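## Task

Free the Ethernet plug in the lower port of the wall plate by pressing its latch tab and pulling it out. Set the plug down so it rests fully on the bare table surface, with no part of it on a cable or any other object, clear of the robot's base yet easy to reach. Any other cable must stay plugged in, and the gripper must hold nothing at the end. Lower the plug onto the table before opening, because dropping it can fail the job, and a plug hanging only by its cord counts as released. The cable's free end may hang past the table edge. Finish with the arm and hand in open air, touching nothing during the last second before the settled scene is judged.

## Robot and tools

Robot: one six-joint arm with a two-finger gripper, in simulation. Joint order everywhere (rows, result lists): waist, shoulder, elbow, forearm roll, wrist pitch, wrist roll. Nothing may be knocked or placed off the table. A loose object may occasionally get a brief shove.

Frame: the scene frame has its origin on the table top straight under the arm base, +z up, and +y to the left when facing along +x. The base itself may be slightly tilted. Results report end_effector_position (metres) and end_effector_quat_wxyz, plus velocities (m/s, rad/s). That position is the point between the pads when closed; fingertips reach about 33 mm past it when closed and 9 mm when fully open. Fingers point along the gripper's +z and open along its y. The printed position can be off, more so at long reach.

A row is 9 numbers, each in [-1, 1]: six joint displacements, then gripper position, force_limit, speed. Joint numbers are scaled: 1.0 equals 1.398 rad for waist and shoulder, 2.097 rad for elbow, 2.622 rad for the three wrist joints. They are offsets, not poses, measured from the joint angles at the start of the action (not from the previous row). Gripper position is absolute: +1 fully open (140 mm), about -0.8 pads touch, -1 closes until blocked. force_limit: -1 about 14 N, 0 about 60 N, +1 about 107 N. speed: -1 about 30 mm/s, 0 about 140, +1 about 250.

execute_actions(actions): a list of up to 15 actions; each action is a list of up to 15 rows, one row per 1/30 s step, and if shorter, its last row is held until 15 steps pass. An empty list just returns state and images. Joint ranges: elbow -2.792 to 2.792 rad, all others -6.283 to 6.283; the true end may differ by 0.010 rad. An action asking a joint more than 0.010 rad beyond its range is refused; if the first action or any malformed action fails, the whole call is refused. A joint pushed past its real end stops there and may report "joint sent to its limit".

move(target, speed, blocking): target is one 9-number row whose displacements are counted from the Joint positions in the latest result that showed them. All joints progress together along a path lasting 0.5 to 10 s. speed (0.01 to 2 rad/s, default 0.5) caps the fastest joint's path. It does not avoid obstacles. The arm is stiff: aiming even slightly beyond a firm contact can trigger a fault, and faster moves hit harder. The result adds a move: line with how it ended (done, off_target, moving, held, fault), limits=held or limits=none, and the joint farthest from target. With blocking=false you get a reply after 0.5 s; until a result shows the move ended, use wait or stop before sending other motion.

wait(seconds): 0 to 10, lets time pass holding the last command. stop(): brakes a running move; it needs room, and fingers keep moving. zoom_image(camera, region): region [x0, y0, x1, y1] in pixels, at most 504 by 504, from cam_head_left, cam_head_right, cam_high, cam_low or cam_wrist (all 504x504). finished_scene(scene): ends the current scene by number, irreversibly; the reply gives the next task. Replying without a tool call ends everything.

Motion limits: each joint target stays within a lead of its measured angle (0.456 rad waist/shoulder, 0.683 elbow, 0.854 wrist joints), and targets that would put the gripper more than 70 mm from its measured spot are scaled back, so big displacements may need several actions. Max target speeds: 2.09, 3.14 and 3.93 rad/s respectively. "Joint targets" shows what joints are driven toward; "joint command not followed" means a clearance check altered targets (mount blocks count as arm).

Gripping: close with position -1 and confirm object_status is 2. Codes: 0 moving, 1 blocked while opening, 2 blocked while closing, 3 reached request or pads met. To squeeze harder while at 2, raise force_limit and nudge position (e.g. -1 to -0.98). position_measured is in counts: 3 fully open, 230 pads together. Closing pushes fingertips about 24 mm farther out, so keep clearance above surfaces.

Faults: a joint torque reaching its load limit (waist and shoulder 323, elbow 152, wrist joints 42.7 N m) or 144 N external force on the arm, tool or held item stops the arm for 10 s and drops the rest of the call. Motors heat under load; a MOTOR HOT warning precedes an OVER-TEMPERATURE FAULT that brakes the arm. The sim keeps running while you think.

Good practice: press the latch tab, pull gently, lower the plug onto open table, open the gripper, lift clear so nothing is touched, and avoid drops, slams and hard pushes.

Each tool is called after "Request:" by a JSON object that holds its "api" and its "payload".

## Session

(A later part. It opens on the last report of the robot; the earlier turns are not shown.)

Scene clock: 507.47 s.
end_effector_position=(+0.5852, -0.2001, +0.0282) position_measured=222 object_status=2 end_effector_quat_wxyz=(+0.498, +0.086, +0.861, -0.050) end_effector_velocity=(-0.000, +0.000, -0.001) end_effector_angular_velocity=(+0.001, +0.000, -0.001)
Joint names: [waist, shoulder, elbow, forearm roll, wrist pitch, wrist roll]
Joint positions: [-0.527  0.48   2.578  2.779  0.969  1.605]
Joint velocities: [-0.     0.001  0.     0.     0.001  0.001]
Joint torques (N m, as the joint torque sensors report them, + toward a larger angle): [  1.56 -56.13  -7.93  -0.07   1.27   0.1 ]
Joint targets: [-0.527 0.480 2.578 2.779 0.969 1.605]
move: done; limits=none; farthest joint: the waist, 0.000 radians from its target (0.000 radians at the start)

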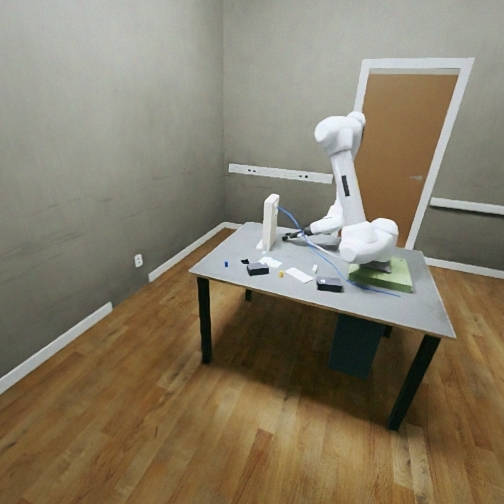

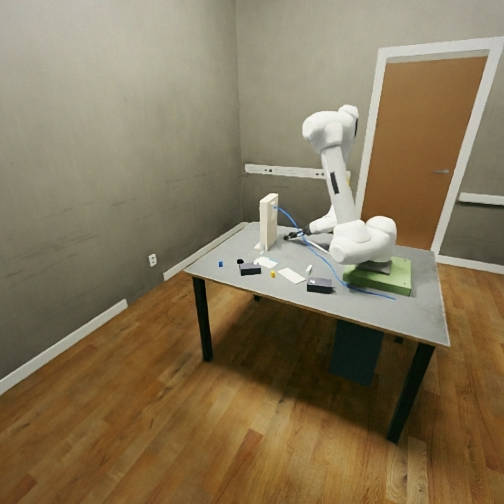

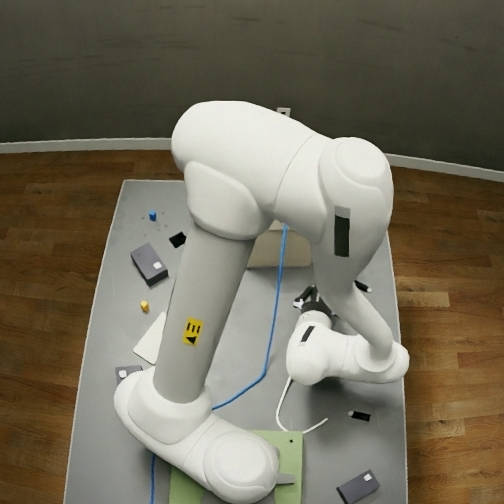

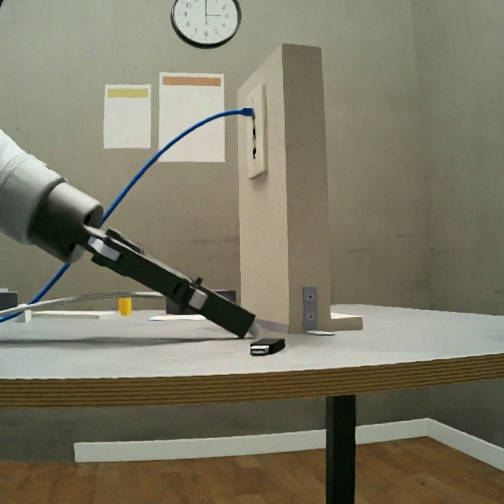

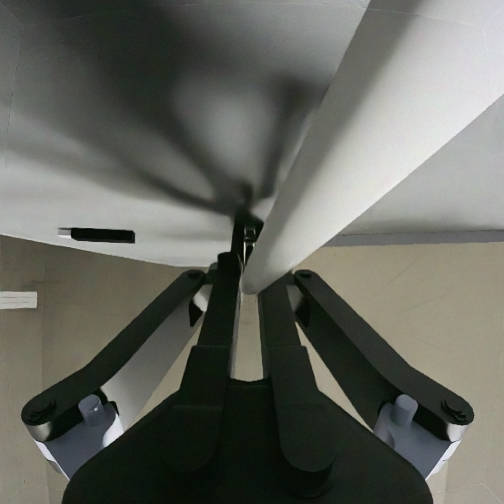

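Light contact. Open slowly.

Request:
{"api": "move", "payload": {"target": [0, 0, 0, 0, 0, 0, -0.4, 0, -1], "speed": 0.01}}

Scene clock: 513.40 s.
end_effector_position=(+0.5852, -0.2001, +0.0282) position_measured=179 object_status=3 end_effector_quat_wxyz=(+0.498, +0.086, +0.861, -0.050) end_effector_velocity=(-0.000, +0.001, -0.001) end_effector_angular_velocity=(-0.001, +0.002, +0.002)
Joint names: [waist, shoulder, elbow, forearm roll, wrist pitch, wrist roll]
Joint positions: [-0.527  0.48   2.578  2.779  0.969  1.605]
Joint velocities: [ 0.001  0.001  0.    -0.    -0.    -0.002]
Joint torques (N m, as the joint torque sensors report them, + toward a larger angle): [  0.19 -58.4   -8.05  -0.09   2.3    0.08]
Joint targets: [-0.527 0.480 2.578 2.779 0.969 1.605]
move: done; limits=none; farthest joint: the waist, 0.000 radians from its target (0.000 radians at the start)

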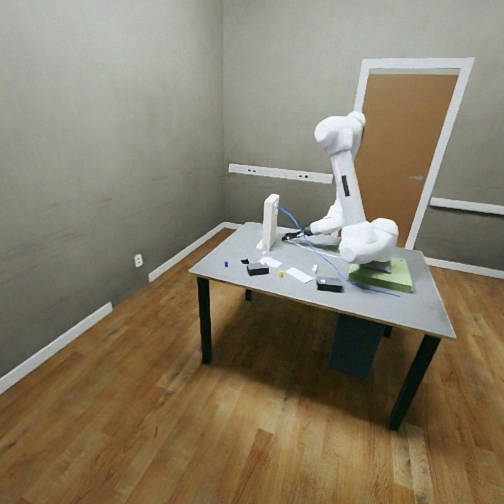

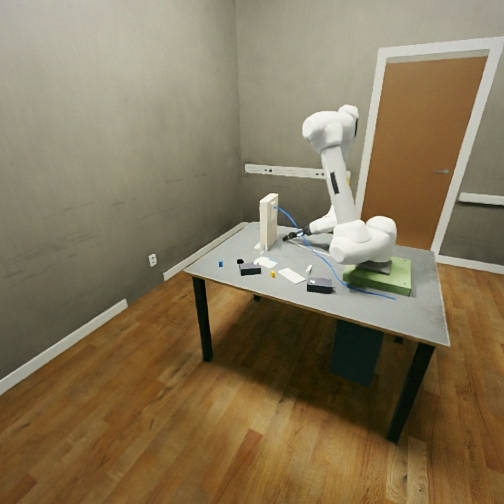

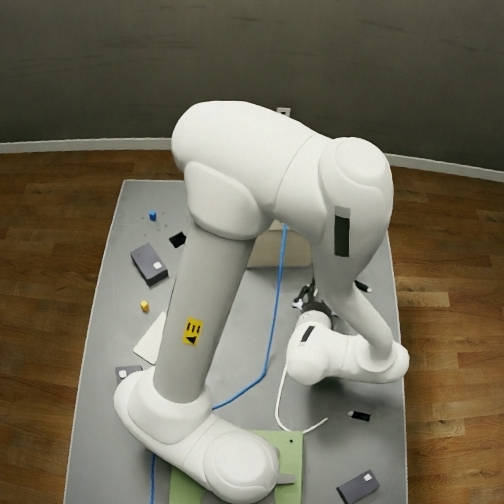

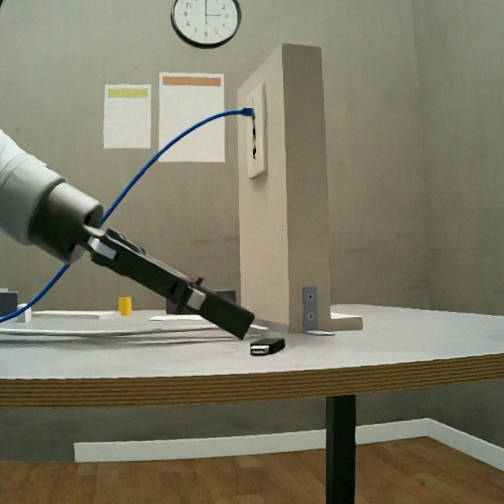

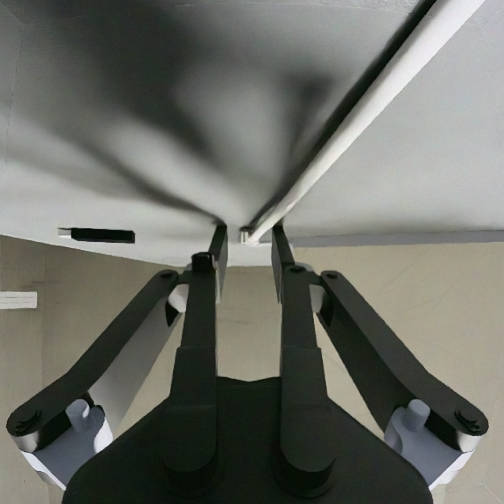

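Released on the table. Lift ~5 cm.

Request:
{"api": "move", "payload": {"target": [0, -0.107, -0.002, -0.0165, -0.054, 0.027, -0.4, 0, -1], "speed": 0.15}}

Request:
{"api": "zoom_image", "payload": {"camera": "cam_low", "region": [100, 230, 340, 370]}}

Scene clock: 521.20 s.
end_effector_position=(+0.5849, -0.2007, +0.0788) position_measured=179 object_status=3 end_effector_quat_wxyz=(+0.498, +0.086, +0.861, -0.051) end_effector_velocity=(+0.000, +0.000, +0.000) end_effector_angular_velocity=(-0.000, -0.000, +0.001)
Joint names: [waist, shoulder, elbow, forearm roll, wrist pitch, wrist roll]
Joint positions: [-0.527  0.331  2.574  2.735  0.828  1.676]
Joint velocities: [ 0. -0. -0. -0. -0. -0.]
Joint torques (N m, as the joint torque sensors report them, + toward a larger angle): [  0.54 -49.49 -14.58  -0.52   2.33   0.  ]
Joint targets: [-0.527 0.331 2.574 2.735 0.828 1.676]
move: done; limits=none; farthest joint: the shoulder, 0.001 radians from its target (0.150 radians at the start)

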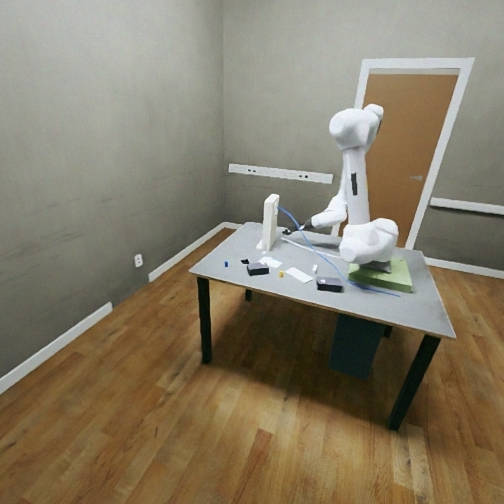

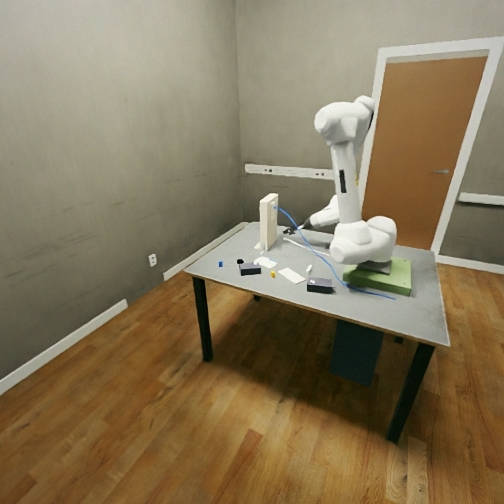

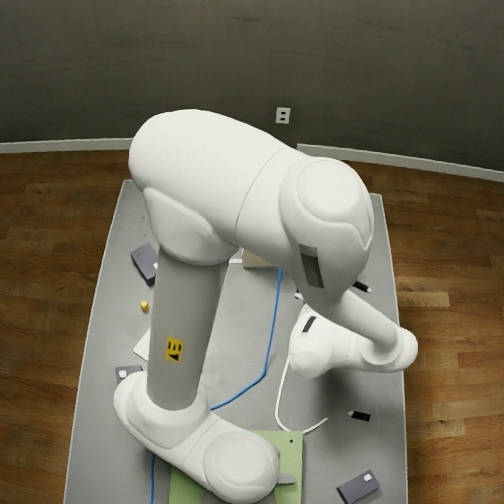

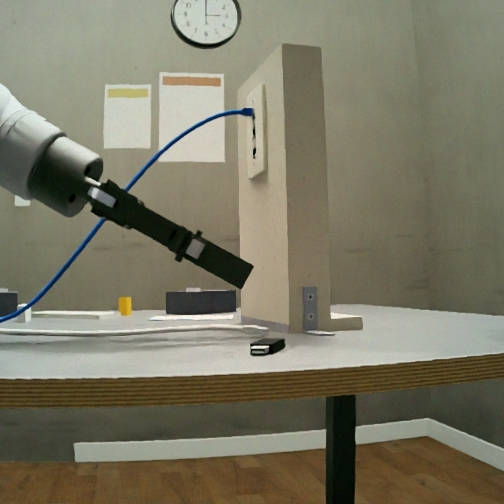

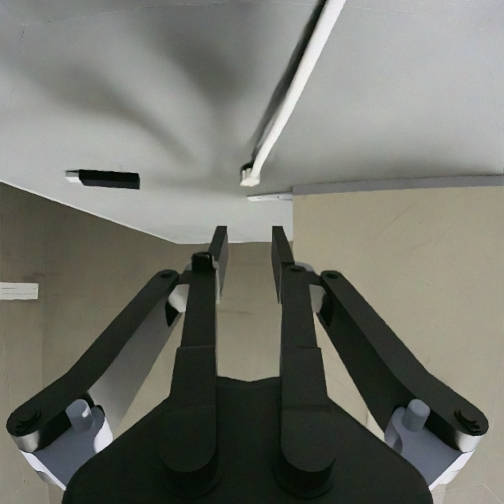

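Region (100, 230, 340, 370) of cam_low's 504x504 image, scaled by 2.100, with more detail than that image has; it fills the top 294 rows of this view, and the rest is white.

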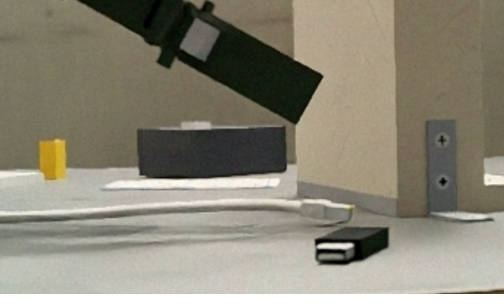

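Request:
{"api": "finished_scene", "payload": {"scene": 2}}

The scene is finished: the task was done.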